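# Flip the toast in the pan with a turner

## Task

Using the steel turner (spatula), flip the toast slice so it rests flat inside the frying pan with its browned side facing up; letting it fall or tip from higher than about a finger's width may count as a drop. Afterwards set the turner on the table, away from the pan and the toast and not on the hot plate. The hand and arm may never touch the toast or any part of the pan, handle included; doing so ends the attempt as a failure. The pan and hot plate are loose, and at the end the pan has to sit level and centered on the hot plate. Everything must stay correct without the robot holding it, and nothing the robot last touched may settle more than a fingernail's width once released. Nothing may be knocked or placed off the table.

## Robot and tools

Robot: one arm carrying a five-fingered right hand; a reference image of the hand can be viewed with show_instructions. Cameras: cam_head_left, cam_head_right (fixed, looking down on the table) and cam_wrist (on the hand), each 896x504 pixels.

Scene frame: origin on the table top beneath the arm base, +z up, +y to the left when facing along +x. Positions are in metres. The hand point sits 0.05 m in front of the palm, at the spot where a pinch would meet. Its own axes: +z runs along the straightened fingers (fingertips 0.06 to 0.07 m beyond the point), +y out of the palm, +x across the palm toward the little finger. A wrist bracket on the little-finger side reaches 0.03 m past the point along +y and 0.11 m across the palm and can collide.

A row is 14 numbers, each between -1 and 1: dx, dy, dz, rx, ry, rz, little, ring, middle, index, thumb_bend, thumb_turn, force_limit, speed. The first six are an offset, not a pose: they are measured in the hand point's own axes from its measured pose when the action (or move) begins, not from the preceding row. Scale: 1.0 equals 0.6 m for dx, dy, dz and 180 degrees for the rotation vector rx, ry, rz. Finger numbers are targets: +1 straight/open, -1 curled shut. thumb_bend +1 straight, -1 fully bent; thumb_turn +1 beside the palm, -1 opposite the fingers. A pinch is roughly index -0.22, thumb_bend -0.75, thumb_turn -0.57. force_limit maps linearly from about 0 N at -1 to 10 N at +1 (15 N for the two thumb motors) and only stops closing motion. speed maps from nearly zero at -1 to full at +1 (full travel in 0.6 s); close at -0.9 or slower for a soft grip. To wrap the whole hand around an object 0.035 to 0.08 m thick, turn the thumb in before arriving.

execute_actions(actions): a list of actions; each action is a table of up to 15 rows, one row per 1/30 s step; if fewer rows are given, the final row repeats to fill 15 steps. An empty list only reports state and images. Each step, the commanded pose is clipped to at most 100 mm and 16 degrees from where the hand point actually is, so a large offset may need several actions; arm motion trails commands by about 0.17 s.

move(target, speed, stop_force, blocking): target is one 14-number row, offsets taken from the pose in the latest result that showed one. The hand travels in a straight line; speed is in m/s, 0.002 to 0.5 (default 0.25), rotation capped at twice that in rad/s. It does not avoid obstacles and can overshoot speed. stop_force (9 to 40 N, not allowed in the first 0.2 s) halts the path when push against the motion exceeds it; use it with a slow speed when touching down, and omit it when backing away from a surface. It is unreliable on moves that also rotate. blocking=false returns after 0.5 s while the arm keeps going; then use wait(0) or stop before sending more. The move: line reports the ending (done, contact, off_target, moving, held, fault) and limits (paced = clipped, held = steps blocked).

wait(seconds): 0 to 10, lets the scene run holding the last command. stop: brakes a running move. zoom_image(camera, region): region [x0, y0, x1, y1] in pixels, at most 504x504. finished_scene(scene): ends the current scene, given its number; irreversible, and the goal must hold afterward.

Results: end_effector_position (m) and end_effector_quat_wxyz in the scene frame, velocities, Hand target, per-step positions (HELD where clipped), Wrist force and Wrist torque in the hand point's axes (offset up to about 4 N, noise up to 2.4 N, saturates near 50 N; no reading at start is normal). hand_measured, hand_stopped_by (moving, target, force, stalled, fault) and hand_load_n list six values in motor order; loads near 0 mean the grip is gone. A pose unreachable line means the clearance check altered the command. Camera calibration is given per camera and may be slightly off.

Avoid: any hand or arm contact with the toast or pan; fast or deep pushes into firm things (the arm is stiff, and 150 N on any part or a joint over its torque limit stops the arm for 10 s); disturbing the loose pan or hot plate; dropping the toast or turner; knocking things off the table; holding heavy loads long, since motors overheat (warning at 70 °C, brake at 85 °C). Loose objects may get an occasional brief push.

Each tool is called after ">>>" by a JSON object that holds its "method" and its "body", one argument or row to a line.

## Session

>>> {"method": "execute_actions", "body": {
  "actions": []
}}

Scene clock: 0.00 s.
end_effector_position=(+0.4481, +0.2382, +0.3238) hand_measured=(+1.000, +1.000, +1.000, +1.000, +1.000, +1.000) hand_load_n=(+0.0, +0.0, +0.0, +0.0, +0.0, +0.0) hand_stopped_by=(target, target, target, target, target, target) hand_force_limit=0.00 hand_speed=-0.80 end_effector_quat_wxyz=(-0.039, -0.141, +0.985, +0.092) end_effector_velocity=(+0.000, -0.000, +0.000) end_effector_angular_velocity=(+0.000, +0.000, -0.003)
Joint positions: [-0.828 -1.561  1.66   1.738  1.026 -2.657]
Joint velocities: [-0.001 -0.     0.     0.001 -0.     0.001]
Motor temperatures (°C, as the motors report them): [22 22 20 31 33 27]
Wrist force (N, on the end effector, along its own x y z axes, offset not removed): no reading
Wrist torque (N m, same axes, about the end effector's origin, offset not removed): no reading
Hand target: +0.448, +0.238, +0.324; -0.039, -0.141, +0.985, +0.092
camera_calibration (this result's frames):
cam_wrist: T_world_to_cam=[[-0.228171, 0.945934, 0.230538, -0.20069], [0.859297, 0.0843248, 0.504478, -0.575907], [0.457762, 0.313208, -0.832079, 0.120924], [0, 0, 0, 1]] pos_world=[0.393729, 0.200528, 0.437417]

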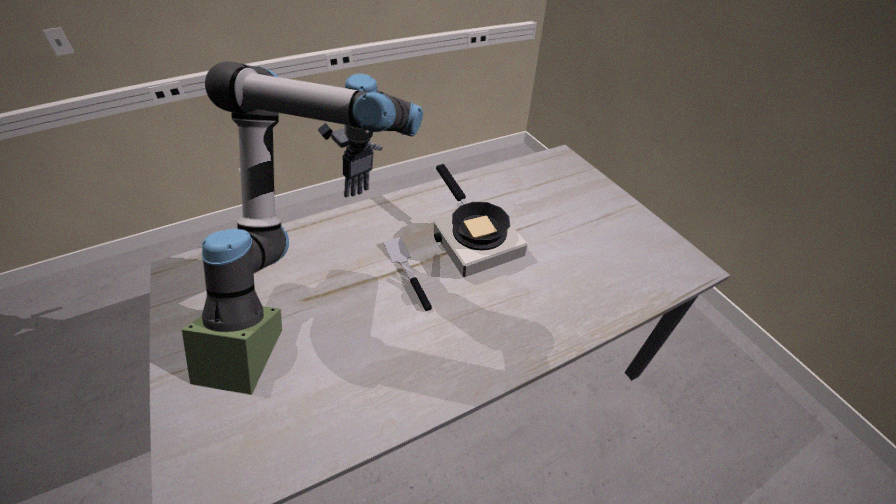

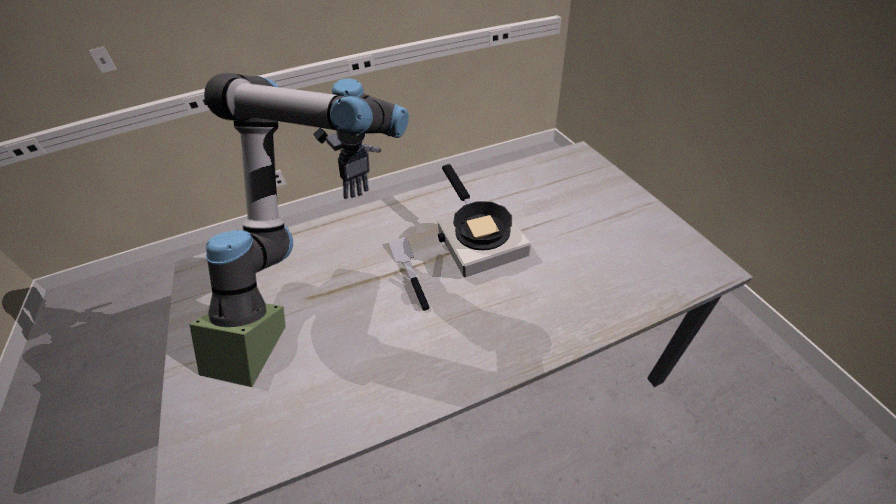

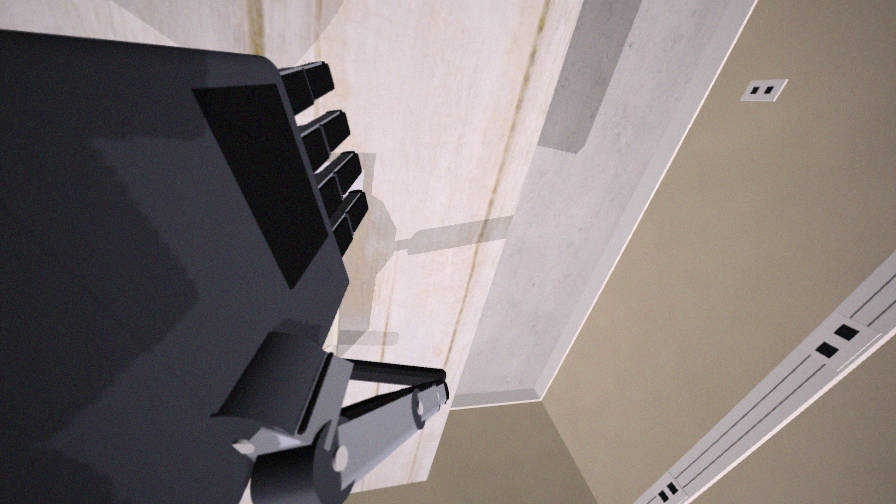

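>>> {"method": "zoom_image", "body": {
  "camera": "cam_head_left",
  "region": [370,155,540,325]
}}

>>> {"method": "zoom_image", "body": {
  "camera": "cam_head_right",
  "region": [370,155,540,325]
}}

Region (370, 155, 540, 325) of cam_head_left's 896x504 image, scaled by 2.965, with more detail than that image has.

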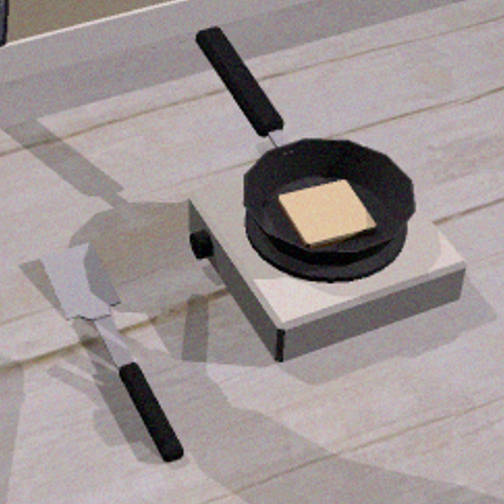

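Region (370, 155, 540, 325) of cam_head_right's 896x504 image, scaled by 2.965, with more detail than that image has.

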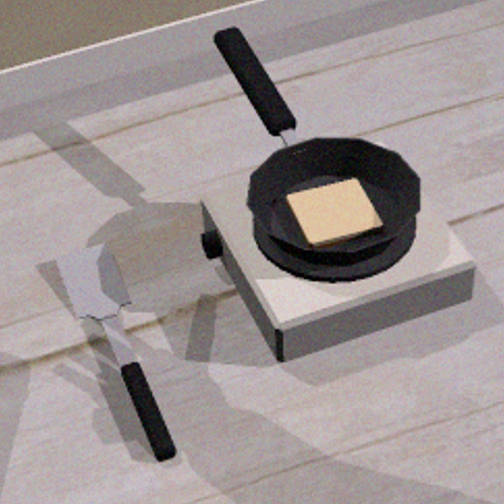

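>>> {"method": "move", "body": {
  "target": [-0.0172,-0.0187,0.0783,-0.2928,0.2289,0.598,-0.9,0.05,0.7,0.05,0.0,-1,0,0],
  "speed": 0.5
}}

Scene clock: 122.83 s.
end_effector_position=(+0.4564, +0.2382, +0.2749) hand_measured=(-0.900, +0.050, +0.700, +0.050, +0.000, -1.000) hand_load_n=(+0.0, +0.0, +0.0, +0.0, +0.0, +0.0) hand_stopped_by=(target, target, target, target, target, target) hand_force_limit=0.00 hand_speed=0.00 end_effector_quat_wxyz=(-0.426, +0.672, +0.503, +0.337) end_effector_velocity=(-0.000, +0.000, -0.000) end_effector_angular_velocity=(+0.002, +0.006, -0.008)
Joint positions: [-0.947 -1.501  2.332  2.31   0.718 -1.569]
Joint velocities: [-0.001 -0.002  0.004  0.003 -0.003  0.005]
Motor temperatures (°C, as the motors report them): [22 22 20 31 33 27]
Wrist force (N, on the end effector, along its own x y z axes, offset not removed): [1.8 4.4 -1.2]
Wrist torque (N m, same axes, about the end effector's origin, offset not removed): [0.78 -0.24 0.52]
Hand target: +0.456, +0.238, +0.275; -0.426, +0.672, +0.503, +0.337
Off the commanded pose: 0.000 m, 0 deg.
move: done
camera_calibration (this result's frames):
cam_wrist: T_world_to_cam=[[0.95038, -0.183482, -0.251223, -0.323997], [-0.28642, -0.831259, -0.476416, 0.452198], [-0.121418, 0.524731, -0.842564, 0.293289], [0, 0, 0, 1]] pos_world=[0.473049, 0.162548, 0.381154]

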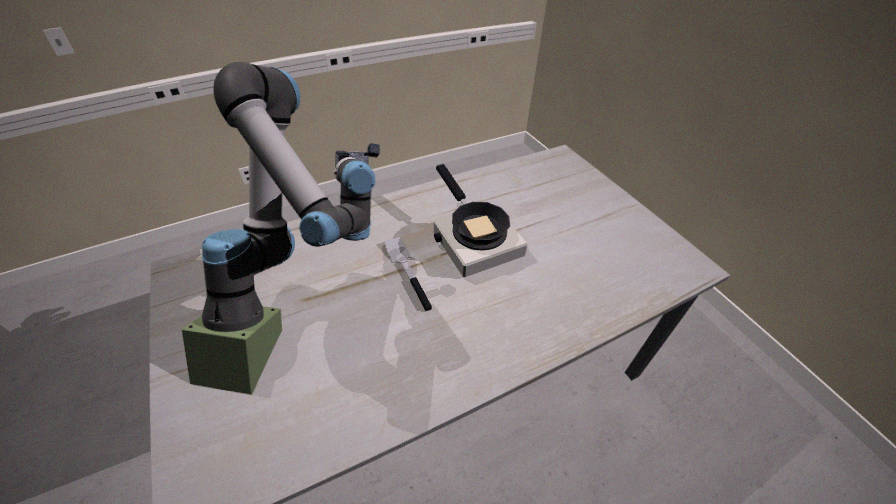

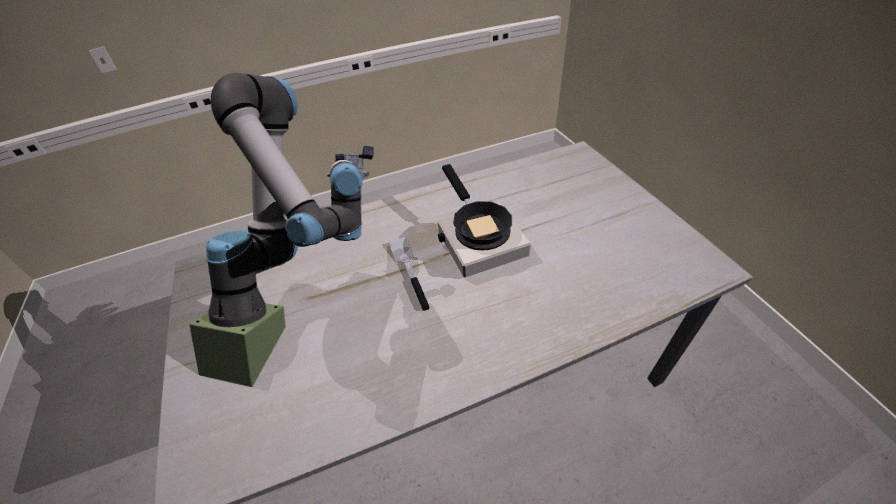

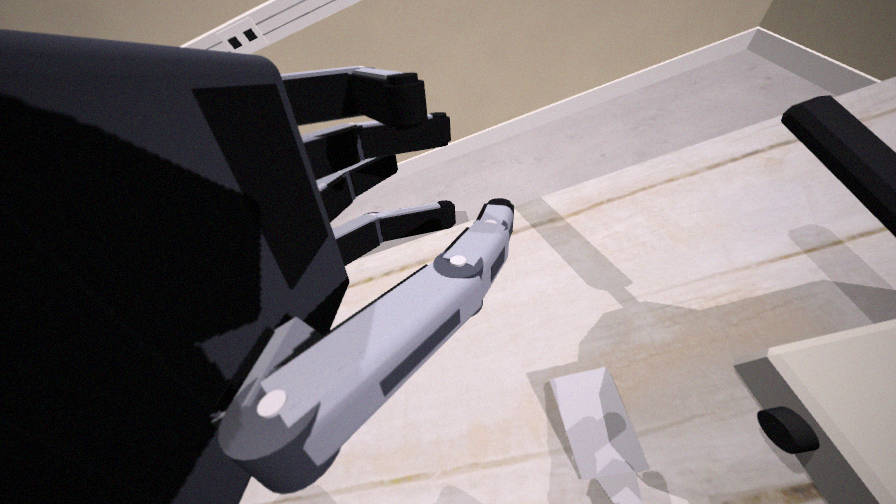

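>>> {"method": "move", "body": {
  "target": [-0.1382,0.3148,-0.4588,-0.4361,0.0008,0,-0.9,0.05,0.7,0.05,0.0,-1,0,0],
  "speed": 0.4
}}

Scene clock: 131.83 s.
end_effector_position=(+0.6096, -0.0698, +0.2705) hand_measured=(-0.900, +0.050, +0.700, +0.050, +0.000, -1.000) hand_load_n=(+0.0, +0.0, +0.0, +0.0, +0.0, +0.0) hand_stopped_by=(target, target, target, target, target, target) hand_force_limit=0.00 hand_speed=0.00 end_effector_quat_wxyz=(+0.095, +0.790, +0.177, +0.580) end_effector_velocity=(+0.001, -0.002, +0.000) end_effector_angular_velocity=(-0.001, -0.005, -0.006)
Joint positions: [-1.007 -1.273  2.407  2.008 -0.591 -1.57 ]
Joint velocities: [ 0.004  0.004 -0.004 -0.004 -0.012  0.003]
Motor temperatures (°C, as the motors report them): [22 22 20 31 33 27]
Wrist force (N, on the end effector, along its own x y z axes, offset not removed): [2.0 1.7 -0.7]
Wrist torque (N m, same axes, about the end effector's origin, offset not removed): [0.32 -0.20 0.41]
Hand target: +0.610, -0.070, +0.271; +0.095, +0.790, +0.176, +0.580
Off the commanded pose: 0.000 m, 0 deg.
move: done
camera_calibration (this result's frames):
cam_wrist: T_world_to_cam=[[0.118949, -0.935753, 0.33199, -0.23064], [-0.767441, -0.298799, -0.567233, 0.592966], [0.629988, -0.187311, -0.753677, -0.0619993], [0, 0, 0, 1]] pos_world=[0.52156, -0.050258, 0.366193]

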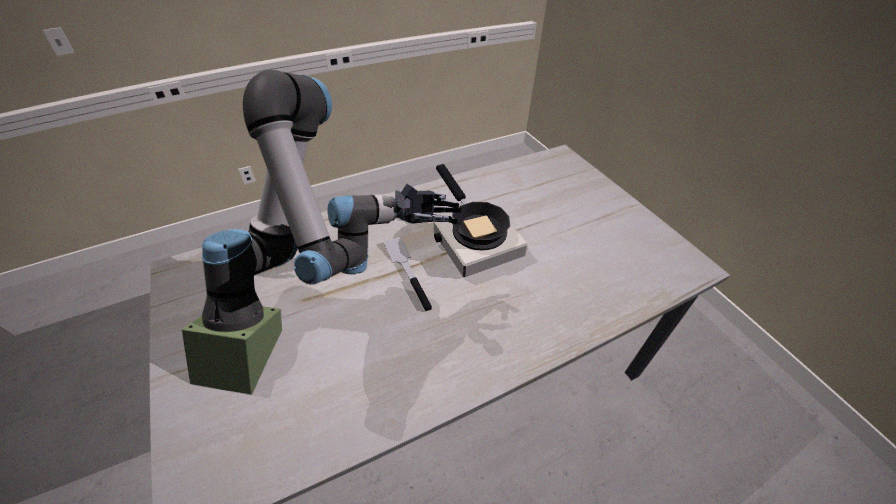

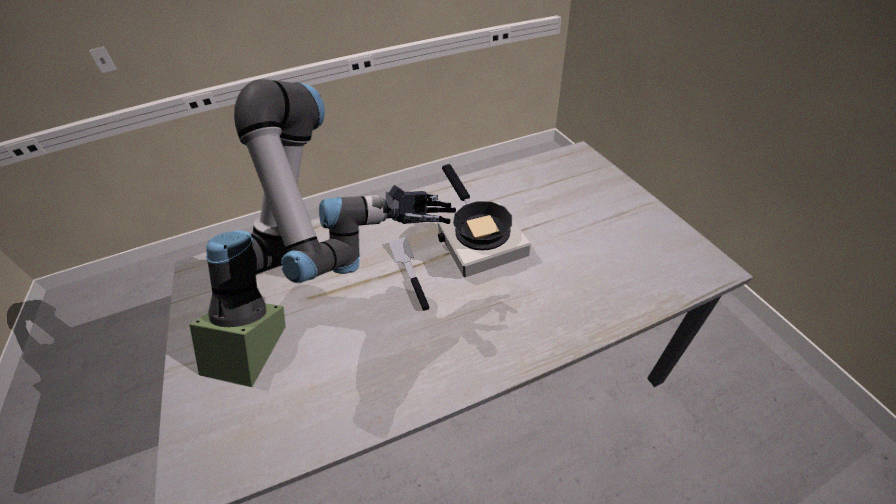

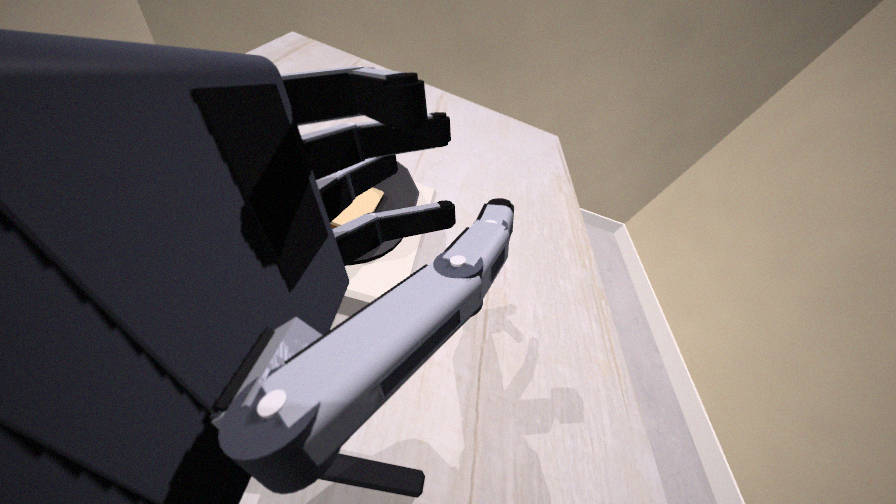

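>>> {"method": "move", "body": {
  "target": [-0.274,-0.1648,-0.0507,-0.0782,-0.0648,0.6298,-0.9,0.05,0.7,0.05,0.0,-1,0,0],
  "speed": 0.5
}}

Scene clock: 142.87 s.
end_effector_position=(+0.5203, -0.0446, +0.0998) hand_measured=(-0.900, +0.050, +0.700, +0.050, +0.000, -1.000) hand_load_n=(+0.0, +0.0, +0.0, +0.0, +0.0, +0.0) hand_stopped_by=(target, target, target, target, target, target) hand_force_limit=0.00 hand_speed=0.00 end_effector_quat_wxyz=(-0.334, +0.612, -0.630, +0.342) end_effector_velocity=(-0.000, +0.001, -0.001) end_effector_angular_velocity=(+0.009, -0.004, -0.004)
Joint positions: [-1.071 -1.04   2.532  2.175 -0.557 -0.03 ]
Joint velocities: [-0.001  0.009 -0.001 -0.014  0.002  0.015]
Motor temperatures (°C, as the motors report them): [22 22 20 31 33 27]
Wrist force (N, on the end effector, along its own x y z axes, offset not removed): [-0.7 0.6 -0.9]
Wrist torque (N m, same axes, about the end effector's origin, offset not removed): [0.26 0.12 0.22]
Hand target: +0.520, -0.045, +0.100; -0.334, +0.612, -0.630, +0.342
Off the commanded pose: 0.000 m, 0 deg.
move: done
camera_calibration (this result's frames):
cam_wrist: T_world_to_cam=[[-0.575981, 0.0566807, -0.815496, 0.380565], [-0.425195, 0.831253, 0.358089, 0.215091], [0.69818, 0.552997, -0.454685, -0.161996], [0, 0, 0, 1]] pos_world=[0.423756, -0.110782, 0.15967]

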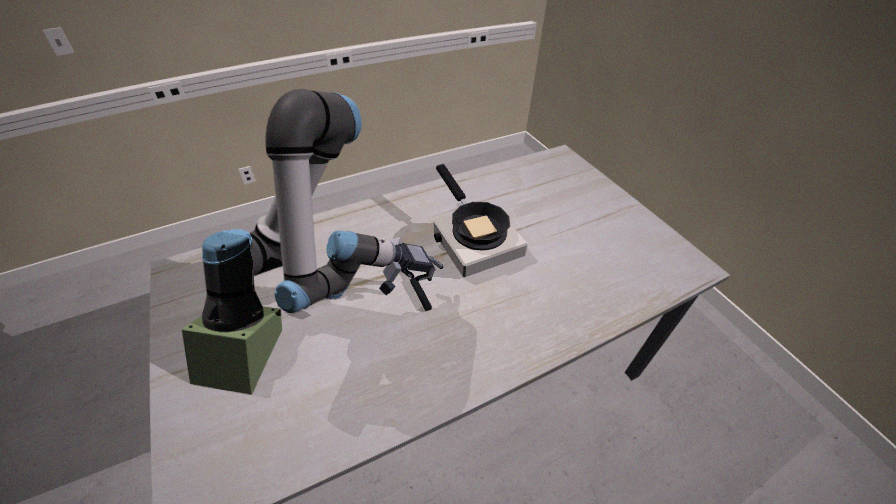

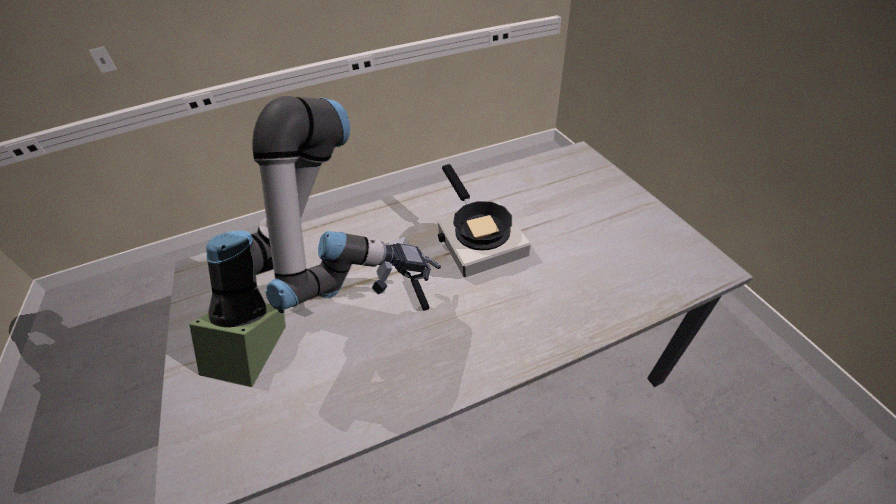

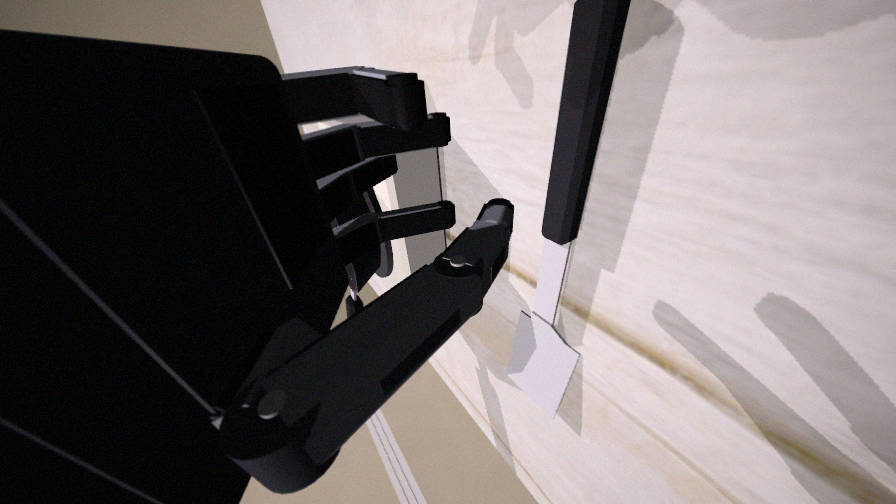

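>>> {"method": "zoom_image", "body": {
  "camera": "cam_wrist",
  "region": [440,0,700,260]
}}

>>> {"method": "zoom_image", "body": {
  "camera": "cam_wrist",
  "region": [430,210,650,430]
}}

Region (440, 0, 700, 260) of cam_wrist's 896x504 image, scaled by 1.938, with more detail than that image has.

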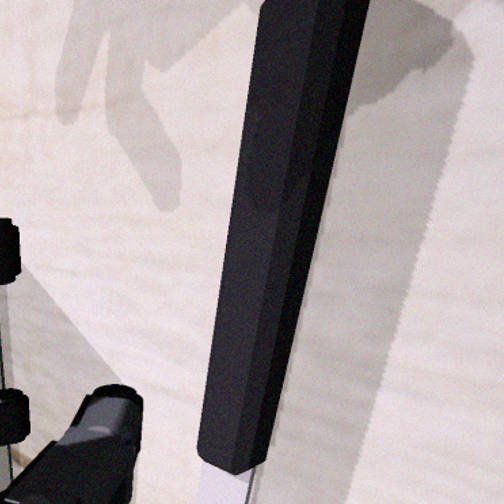

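Region (430, 210, 650, 430) of cam_wrist's 896x504 image, scaled by 2.291, with more detail than that image has.

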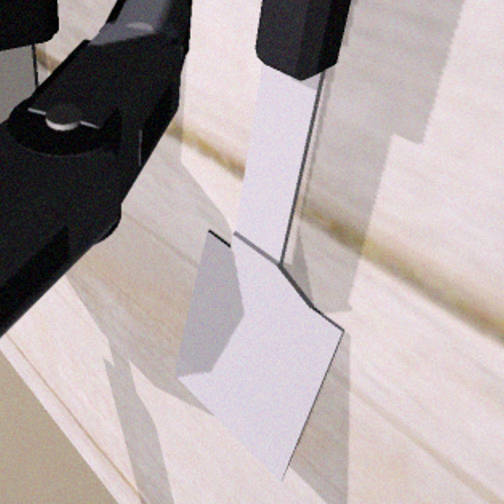

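>>> {"method": "move", "body": {
  "target": [-0.0177,0.0772,0.049,0,0,0,-0.9,0.05,0.7,0.05,0.0,-1,0,0],
  "speed": 0.1
}}

Scene clock: 159.47 s.
end_effector_position=(+0.5201, -0.0338, +0.0450) hand_measured=(-0.900, +0.050, +0.700, +0.050, +0.000, -1.000) hand_load_n=(+0.0, +0.0, +0.0, +0.0, +0.0, +0.0) hand_stopped_by=(target, target, target, target, target, target) hand_force_limit=0.00 hand_speed=0.00 end_effector_quat_wxyz=(-0.334, +0.612, -0.630, +0.342) end_effector_velocity=(+0.000, +0.000, -0.002) end_effector_angular_velocity=(-0.000, -0.002, -0.001)
Joint positions: [-0.967 -0.85   2.496  1.949 -0.649  0.056]
Joint velocities: [ 0.003  0.008 -0.002 -0.011 -0.004  0.005]
Motor temperatures (°C, as the motors report them): [22 22 20 31 33 27]
Wrist force (N, on the end effector, along its own x y z axes, offset not removed): [0.3 2.6 -0.9]
Wrist torque (N m, same axes, about the end effector's origin, offset not removed): [0.53 0.03 0.34]
Hand target: +0.520, -0.034, +0.045; -0.334, +0.612, -0.630, +0.342
Off the commanded pose: 0.000 m, 0 deg.
move: done
camera_calibration (this result's frames):
cam_wrist: T_world_to_cam=[[-0.576072, 0.0567027, -0.81543, 0.335269], [-0.425201, 0.831207, 0.358189, 0.225661], [0.698101, 0.553064, -0.454725, -0.192659], [0, 0, 0, 1]] pos_world=[0.423586, -0.100029, 0.104952]

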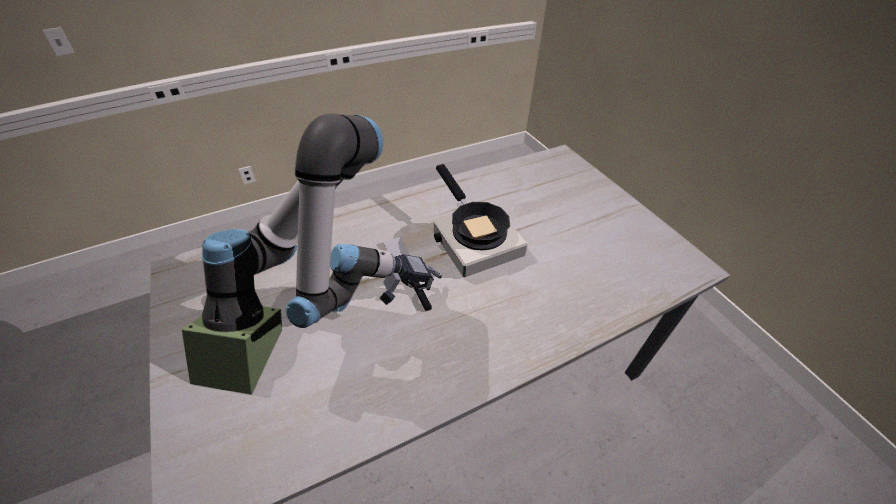

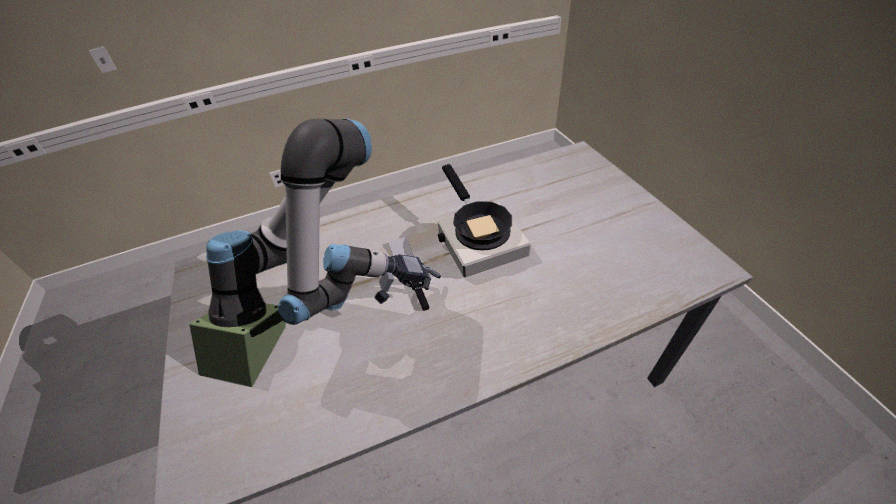

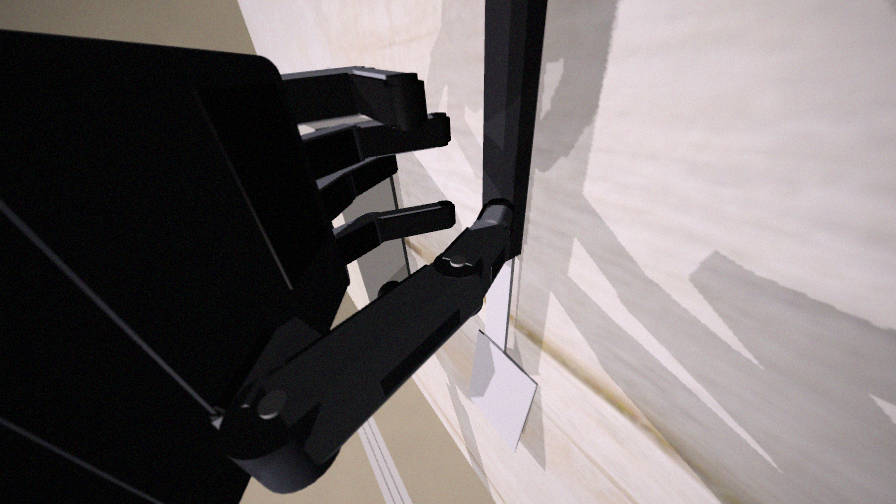

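>>> {"method": "zoom_image", "body": {
  "camera": "cam_wrist",
  "region": [400,60,620,280]
}}

>>> {"method": "zoom_image", "body": {
  "camera": "cam_wrist",
  "region": [410,250,620,460]
}}

Region (400, 60, 620, 280) of cam_wrist's 896x504 image, scaled by 2.291, with more detail than that image has.

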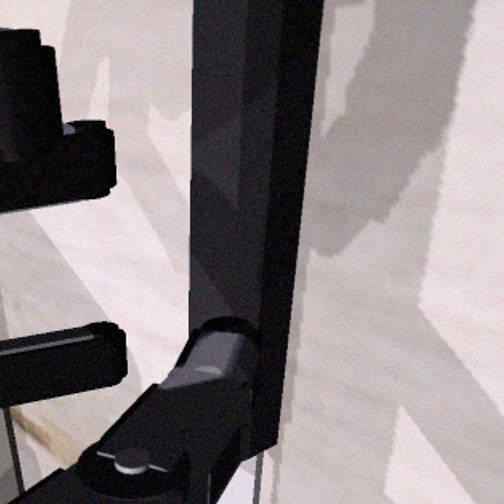

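Region (410, 250, 620, 460) of cam_wrist's 896x504 image, scaled by 2.400, with more detail than that image has.

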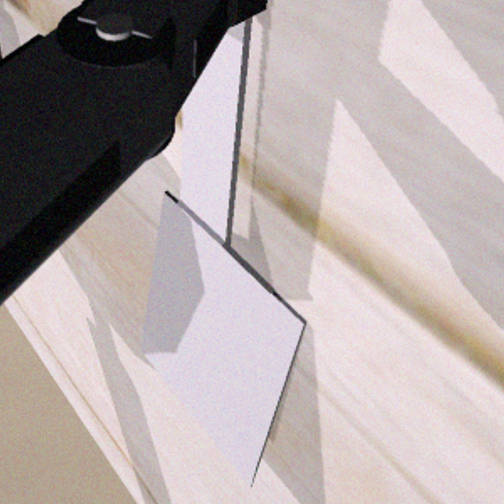

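>>> {"method": "move", "body": {
  "target": [0.0002,0.0218,0.0062,0,0,0,-0.9,0.05,0.7,0.05,0.0,-1,0,0],
  "speed": 0.015,
  "stop_force": 9
}}

>>> {"method": "zoom_image", "body": {
  "camera": "cam_wrist",
  "region": [380,60,600,280]
}}

>>> {"method": "zoom_image", "body": {
  "camera": "cam_head_right",
  "region": [370,240,460,320]
}}

Scene clock: 182.77 s.
end_effector_position=(+0.5161, -0.0338, +0.0322) hand_measured=(-0.900, +0.050, +0.700, +0.050, +0.000, -1.000) hand_load_n=(+0.0, +0.0, +0.0, +0.0, +0.0, +0.0) hand_stopped_by=(target, target, target, target, target, target) hand_force_limit=0.00 hand_speed=0.00 end_effector_quat_wxyz=(-0.334, +0.613, -0.630, +0.342) end_effector_velocity=(-0.001, +0.000, -0.002) end_effector_angular_velocity=(+0.001, -0.000, -0.001)
Joint positions: [-0.956 -0.8    2.491  1.898 -0.659  0.064]
Joint velocities: [ 0.001  0.006  0.    -0.007 -0.001  0.002]
Motor temperatures (°C, as the motors report them): [22 22 20 31 33 27]
Wrist force (N, on the end effector, along its own x y z axes, offset not removed): [-0.4 1.7 -0.3]
Wrist torque (N m, same axes, about the end effector's origin, offset not removed): [0.35 0.12 0.31]
Hand target: +0.516, -0.034, +0.032; -0.334, +0.612, -0.630, +0.342
Off the commanded pose: 0.000 m, 0 deg.
move: done
camera_calibration (this result's frames):
cam_wrist: T_world_to_cam=[[-0.576103, 0.0567028, -0.815408, 0.322512], [-0.425193, 0.831202, 0.358209, 0.228577], [0.69808, 0.553071, -0.454749, -0.195761], [0, 0, 0, 1]] pos_world=[0.419647, -0.100012, 0.0920789]

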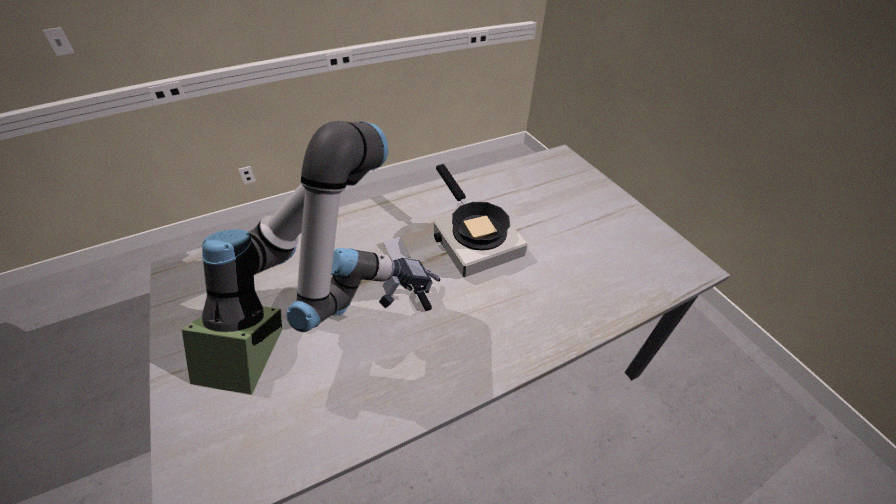

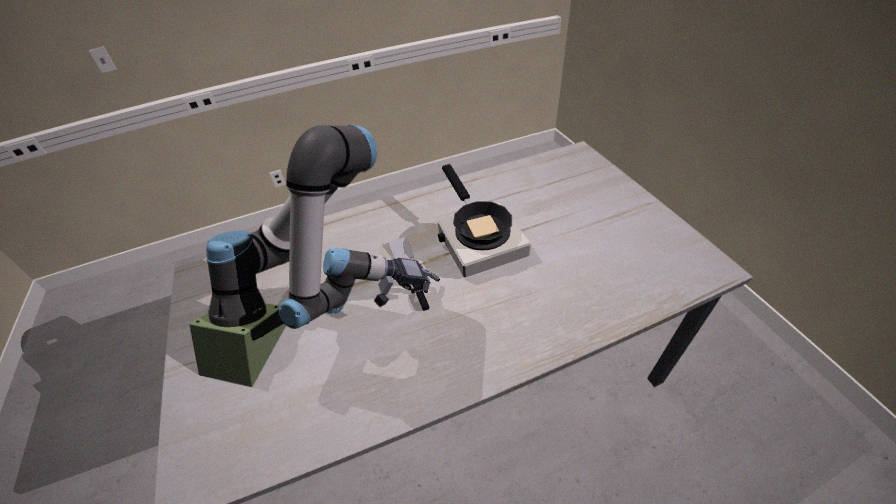

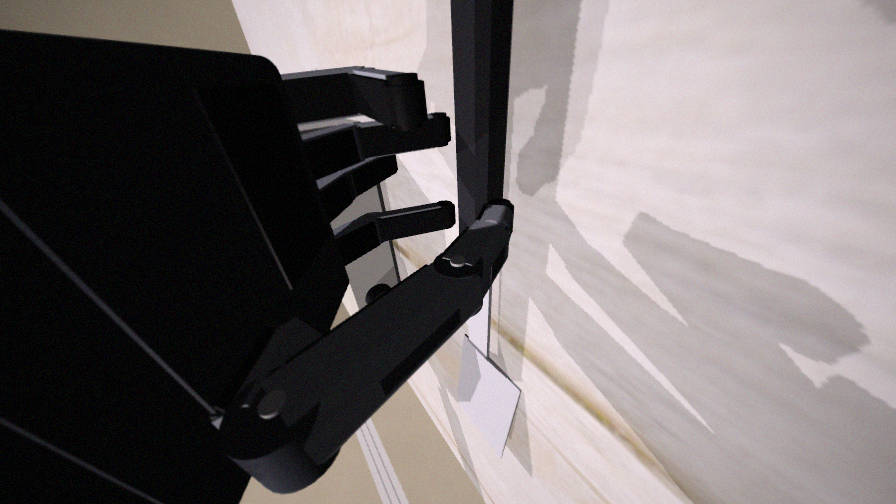

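Region (380, 60, 600, 280) of cam_wrist's 896x504 image, scaled by 2.291, with more detail than that image has.

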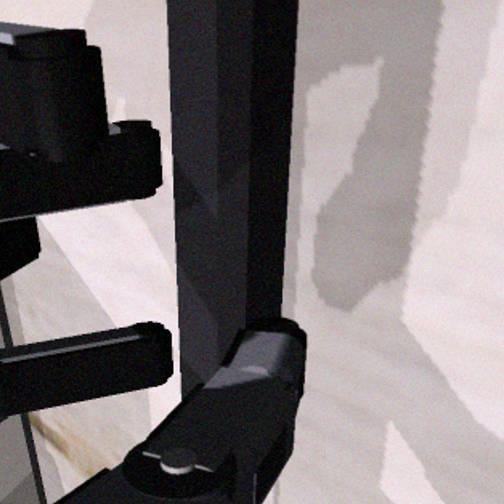

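Region (370, 240, 460, 320) of cam_head_right's 896x504 image, scaled by 5.600, with more detail than that image has.

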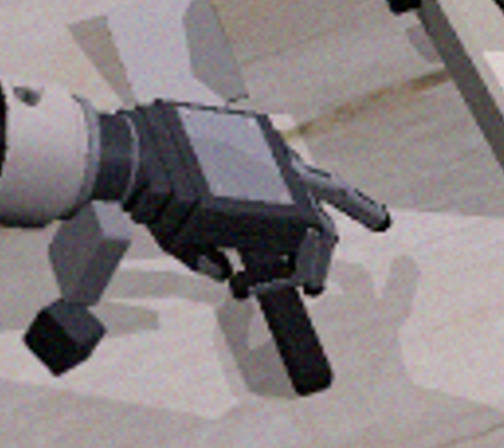

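>>> {"method": "move", "body": {
  "target": [0,0.01398,0.00908,0,0,0,-0.9,0.05,0.7,0.05,0.0,-1,0,0],
  "speed": 0.008,
  "stop_force": 9
}}

Scene clock: 187.43 s.
end_effector_position=(+0.5162, -0.0338, +0.0223) hand_measured=(-0.900, +0.050, +0.700, +0.050, +0.000, -1.000) hand_load_n=(+0.0, +0.0, +0.0, +0.0, +0.0, +0.0) hand_stopped_by=(target, target, target, target, target, target) hand_force_limit=0.00 hand_speed=0.00 end_effector_quat_wxyz=(-0.334, +0.613, -0.630, +0.342) end_effector_velocity=(+0.000, +0.000, -0.001) end_effector_angular_velocity=(-0.001, -0.001, +0.001)
Joint positions: [-0.94  -0.767  2.479  1.868 -0.673  0.075]
Joint velocities: [ 0.003  0.004 -0.002 -0.005 -0.002  0.002]
Motor temperatures (°C, as the motors report them): [22 22 20 31 33 27]
Wrist force (N, on the end effector, along its own x y z axes, offset not removed): [2.1 3.8 -3.0]
Wrist torque (N m, same axes, about the end effector's origin, offset not removed): [0.85 -0.14 0.39]
Hand target: +0.516, -0.034, +0.022; -0.334, +0.613, -0.630, +0.342
Off the commanded pose: 0.000 m, 0 deg.
move: done
camera_calibration (this result's frames):
cam_wrist: T_world_to_cam=[[-0.576113, 0.0567074, -0.815401, 0.31446], [-0.425194, 0.831196, 0.358222, 0.232104], [0.698071, 0.55308, -0.454751, -0.200285], [0, 0, 0, 1]] pos_world=[0.419667, -0.0999827, 0.0821866]

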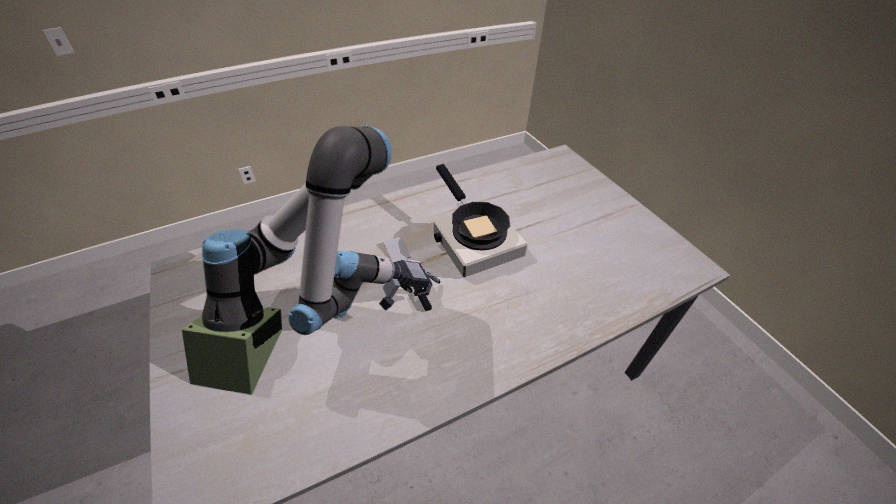

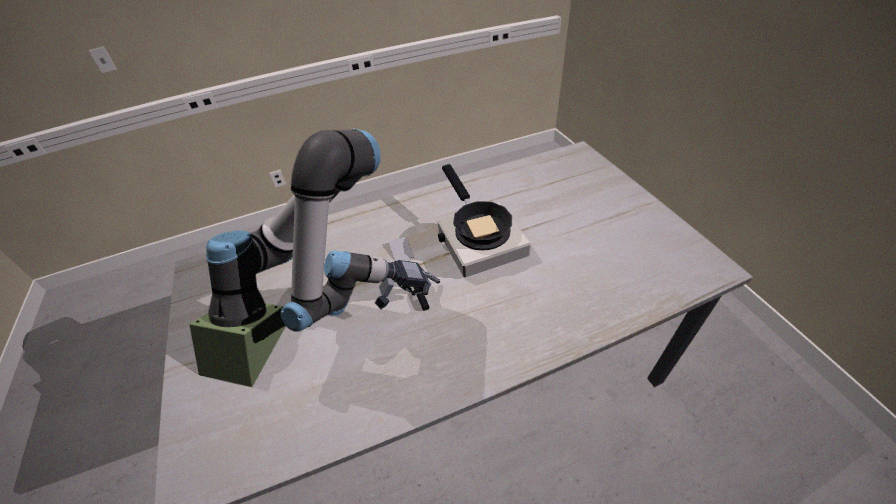

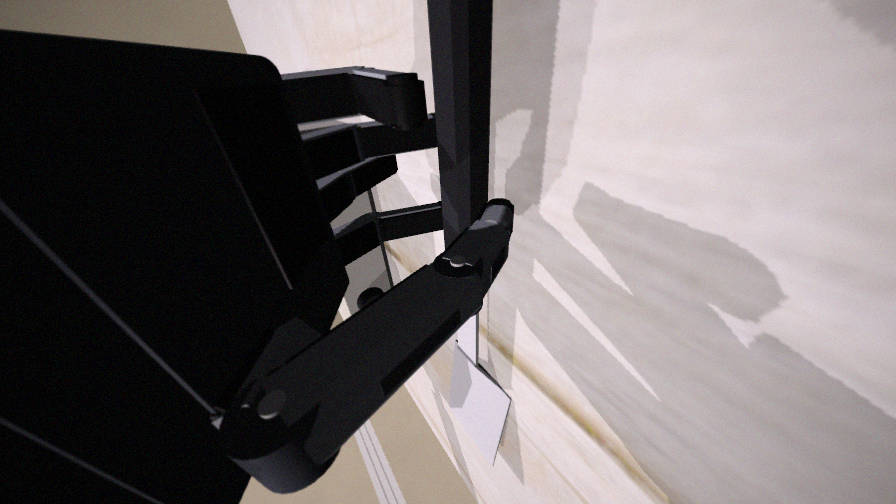

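>>> {"method": "move", "body": {
  "target": [0,0.00769,0.00499,0,0,0,-0.9,0.05,0.7,0.05,0.0,-1,0,0],
  "speed": 0.004,
  "stop_force": 9
}}

Scene clock: 191.40 s.
end_effector_position=(+0.5162, -0.0338, +0.0174) hand_measured=(-0.900, +0.050, +0.700, +0.050, +0.000, -1.000) hand_load_n=(+0.0, -1.0, +0.0, -1.0, +0.0, +0.0) hand_stopped_by=(target, target, target, target, target, target) hand_force_limit=0.00 hand_speed=0.00 end_effector_quat_wxyz=(-0.334, +0.612, -0.630, +0.342) end_effector_velocity=(-0.000, +0.001, +0.001) end_effector_angular_velocity=(+0.003, +0.002, +0.001)
Joint positions: [-0.932 -0.75   2.472  1.854 -0.68   0.081]
Joint velocities: [-0.001 -0.003  0.002  0.005  0.003 -0.001]
Motor temperatures (°C, as the motors report them): [22 22 20 31 33 27]
Wrist force (N, on the end effector, along its own x y z axes, offset not removed): [0.1 -12.8 -11.4]
Wrist torque (N m, same axes, about the end effector's origin, offset not removed): [0.73 0.18 -0.13]
Hand target: +0.516, -0.034, +0.018; -0.334, +0.613, -0.630, +0.342
Off the commanded pose: 0.001 m, 0 deg.
move: contact
camera_calibration (this result's frames):
cam_wrist: T_world_to_cam=[[-0.576039, 0.0567827, -0.815447, 0.310467], [-0.425171, 0.831206, 0.358225, 0.233858], [0.698146, 0.553057, -0.454665, -0.202604], [0, 0, 0, 1]] pos_world=[0.419718, -0.0999617, 0.077279]

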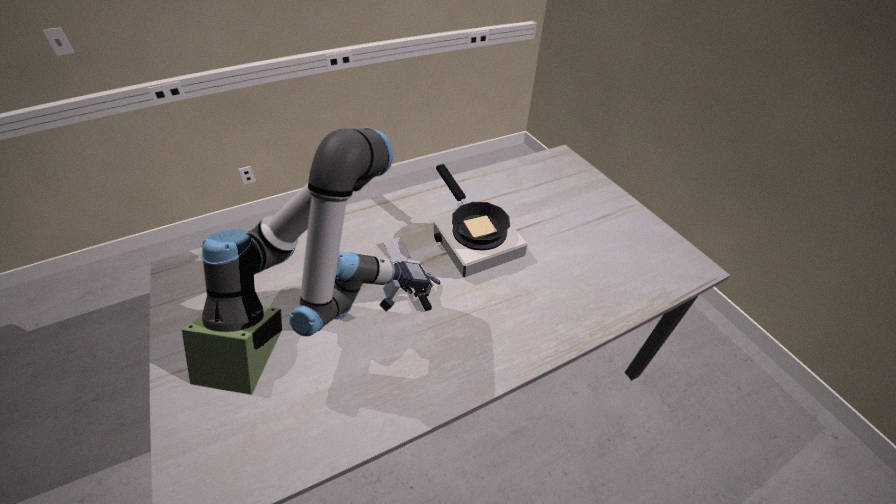

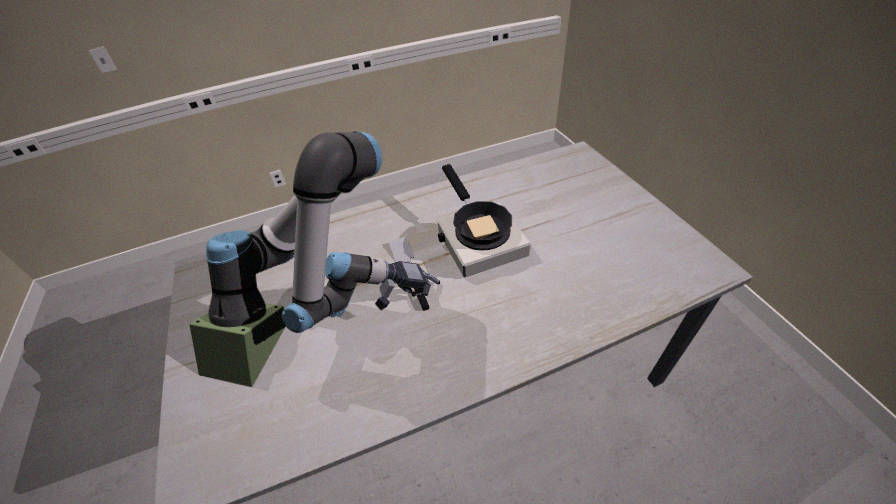

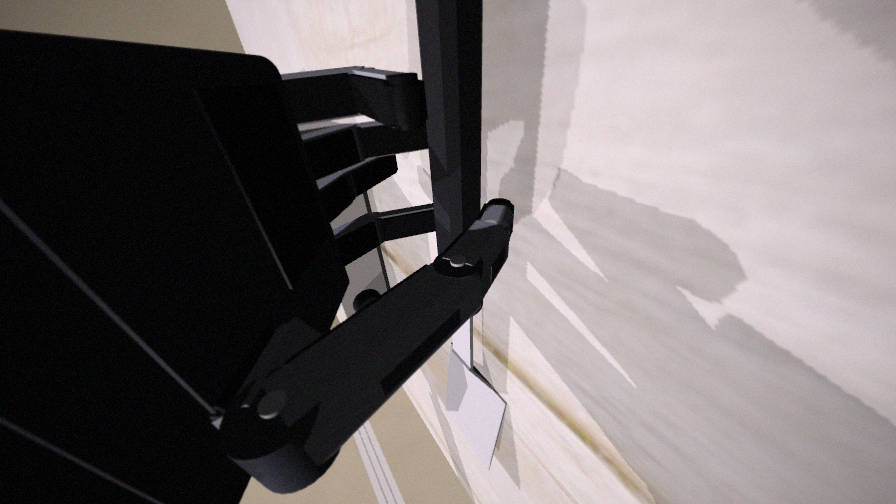

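>>> {"method": "move", "body": {
  "target": [0,-0.0014,-0.0009,0,0,0,-0.9,-0.5,0.7,-0.5,0.0,-1,0,-0.9],
  "speed": 0.005
}}

Scene clock: 194.67 s.
end_effector_position=(+0.5162, -0.0338, +0.0184) hand_measured=(-0.900, -0.136, +0.700, -0.126, +0.004, -1.000) hand_load_n=(+0.0, +5.0, +0.0, +4.5, +6.5, -0.5) hand_stopped_by=(target, force, target, force, target, target) hand_force_limit=0.00 hand_speed=-0.90 end_effector_quat_wxyz=(-0.334, +0.612, -0.630, +0.342) end_effector_velocity=(-0.000, +0.000, -0.000) end_effector_angular_velocity=(+0.001, +0.000, +0.000)
Joint positions: [-0.934 -0.753  2.473  1.857 -0.679  0.08 ]
Joint velocities: [ 0.     0.     0.001 -0.     0.    -0.   ]
Motor temperatures (°C, as the motors report them): [22 22 20 31 33 27]
Wrist force (N, on the end effector, along its own x y z axes, offset not removed): [1.8 0.4 -1.9]
Wrist torque (N m, same axes, about the end effector's origin, offset not removed): [0.20 -0.33 0.37]
Hand target: +0.516, -0.034, +0.018; -0.334, +0.612, -0.630, +0.342
Off the commanded pose: 0.000 m, 0 deg.
move: done
camera_calibration (this result's frames):
cam_wrist: T_world_to_cam=[[-0.57604, 0.0567801, -0.815447, 0.311285], [-0.425177, 0.831203, 0.358227, 0.233504], [0.698142, 0.553062, -0.454665, -0.202147], [0, 0, 0, 1]] pos_world=[0.419721, -0.0999642, 0.07828]

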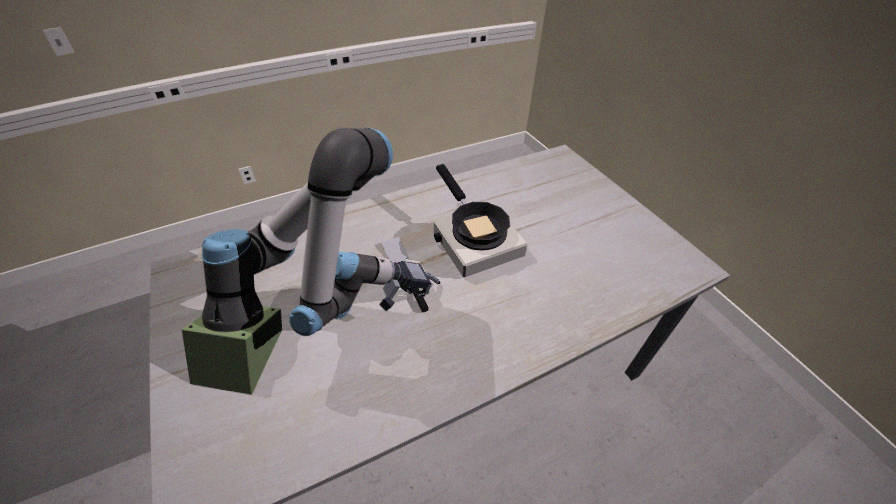

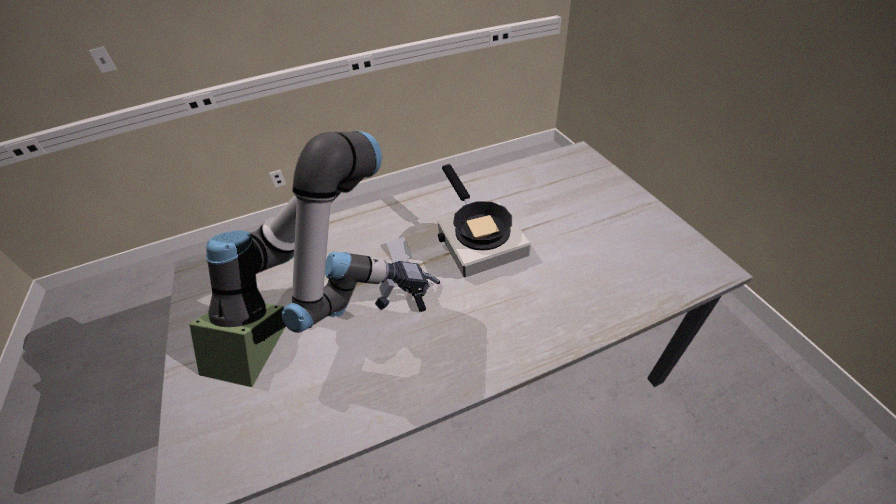

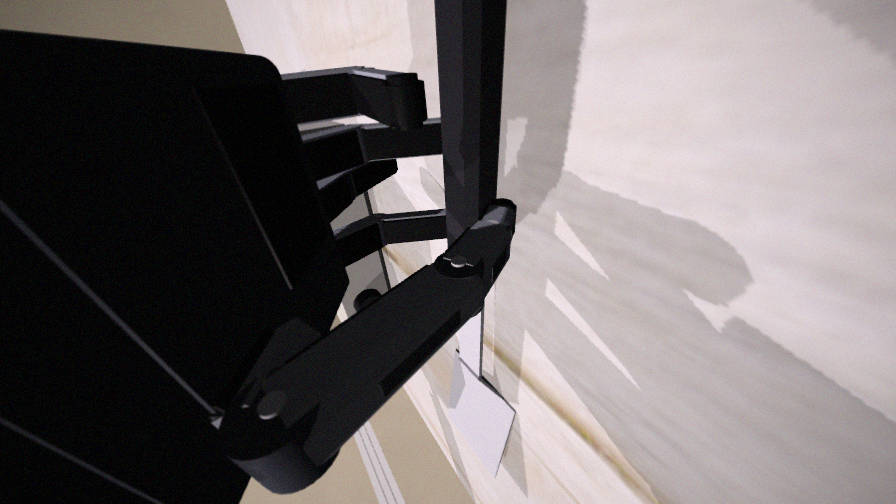

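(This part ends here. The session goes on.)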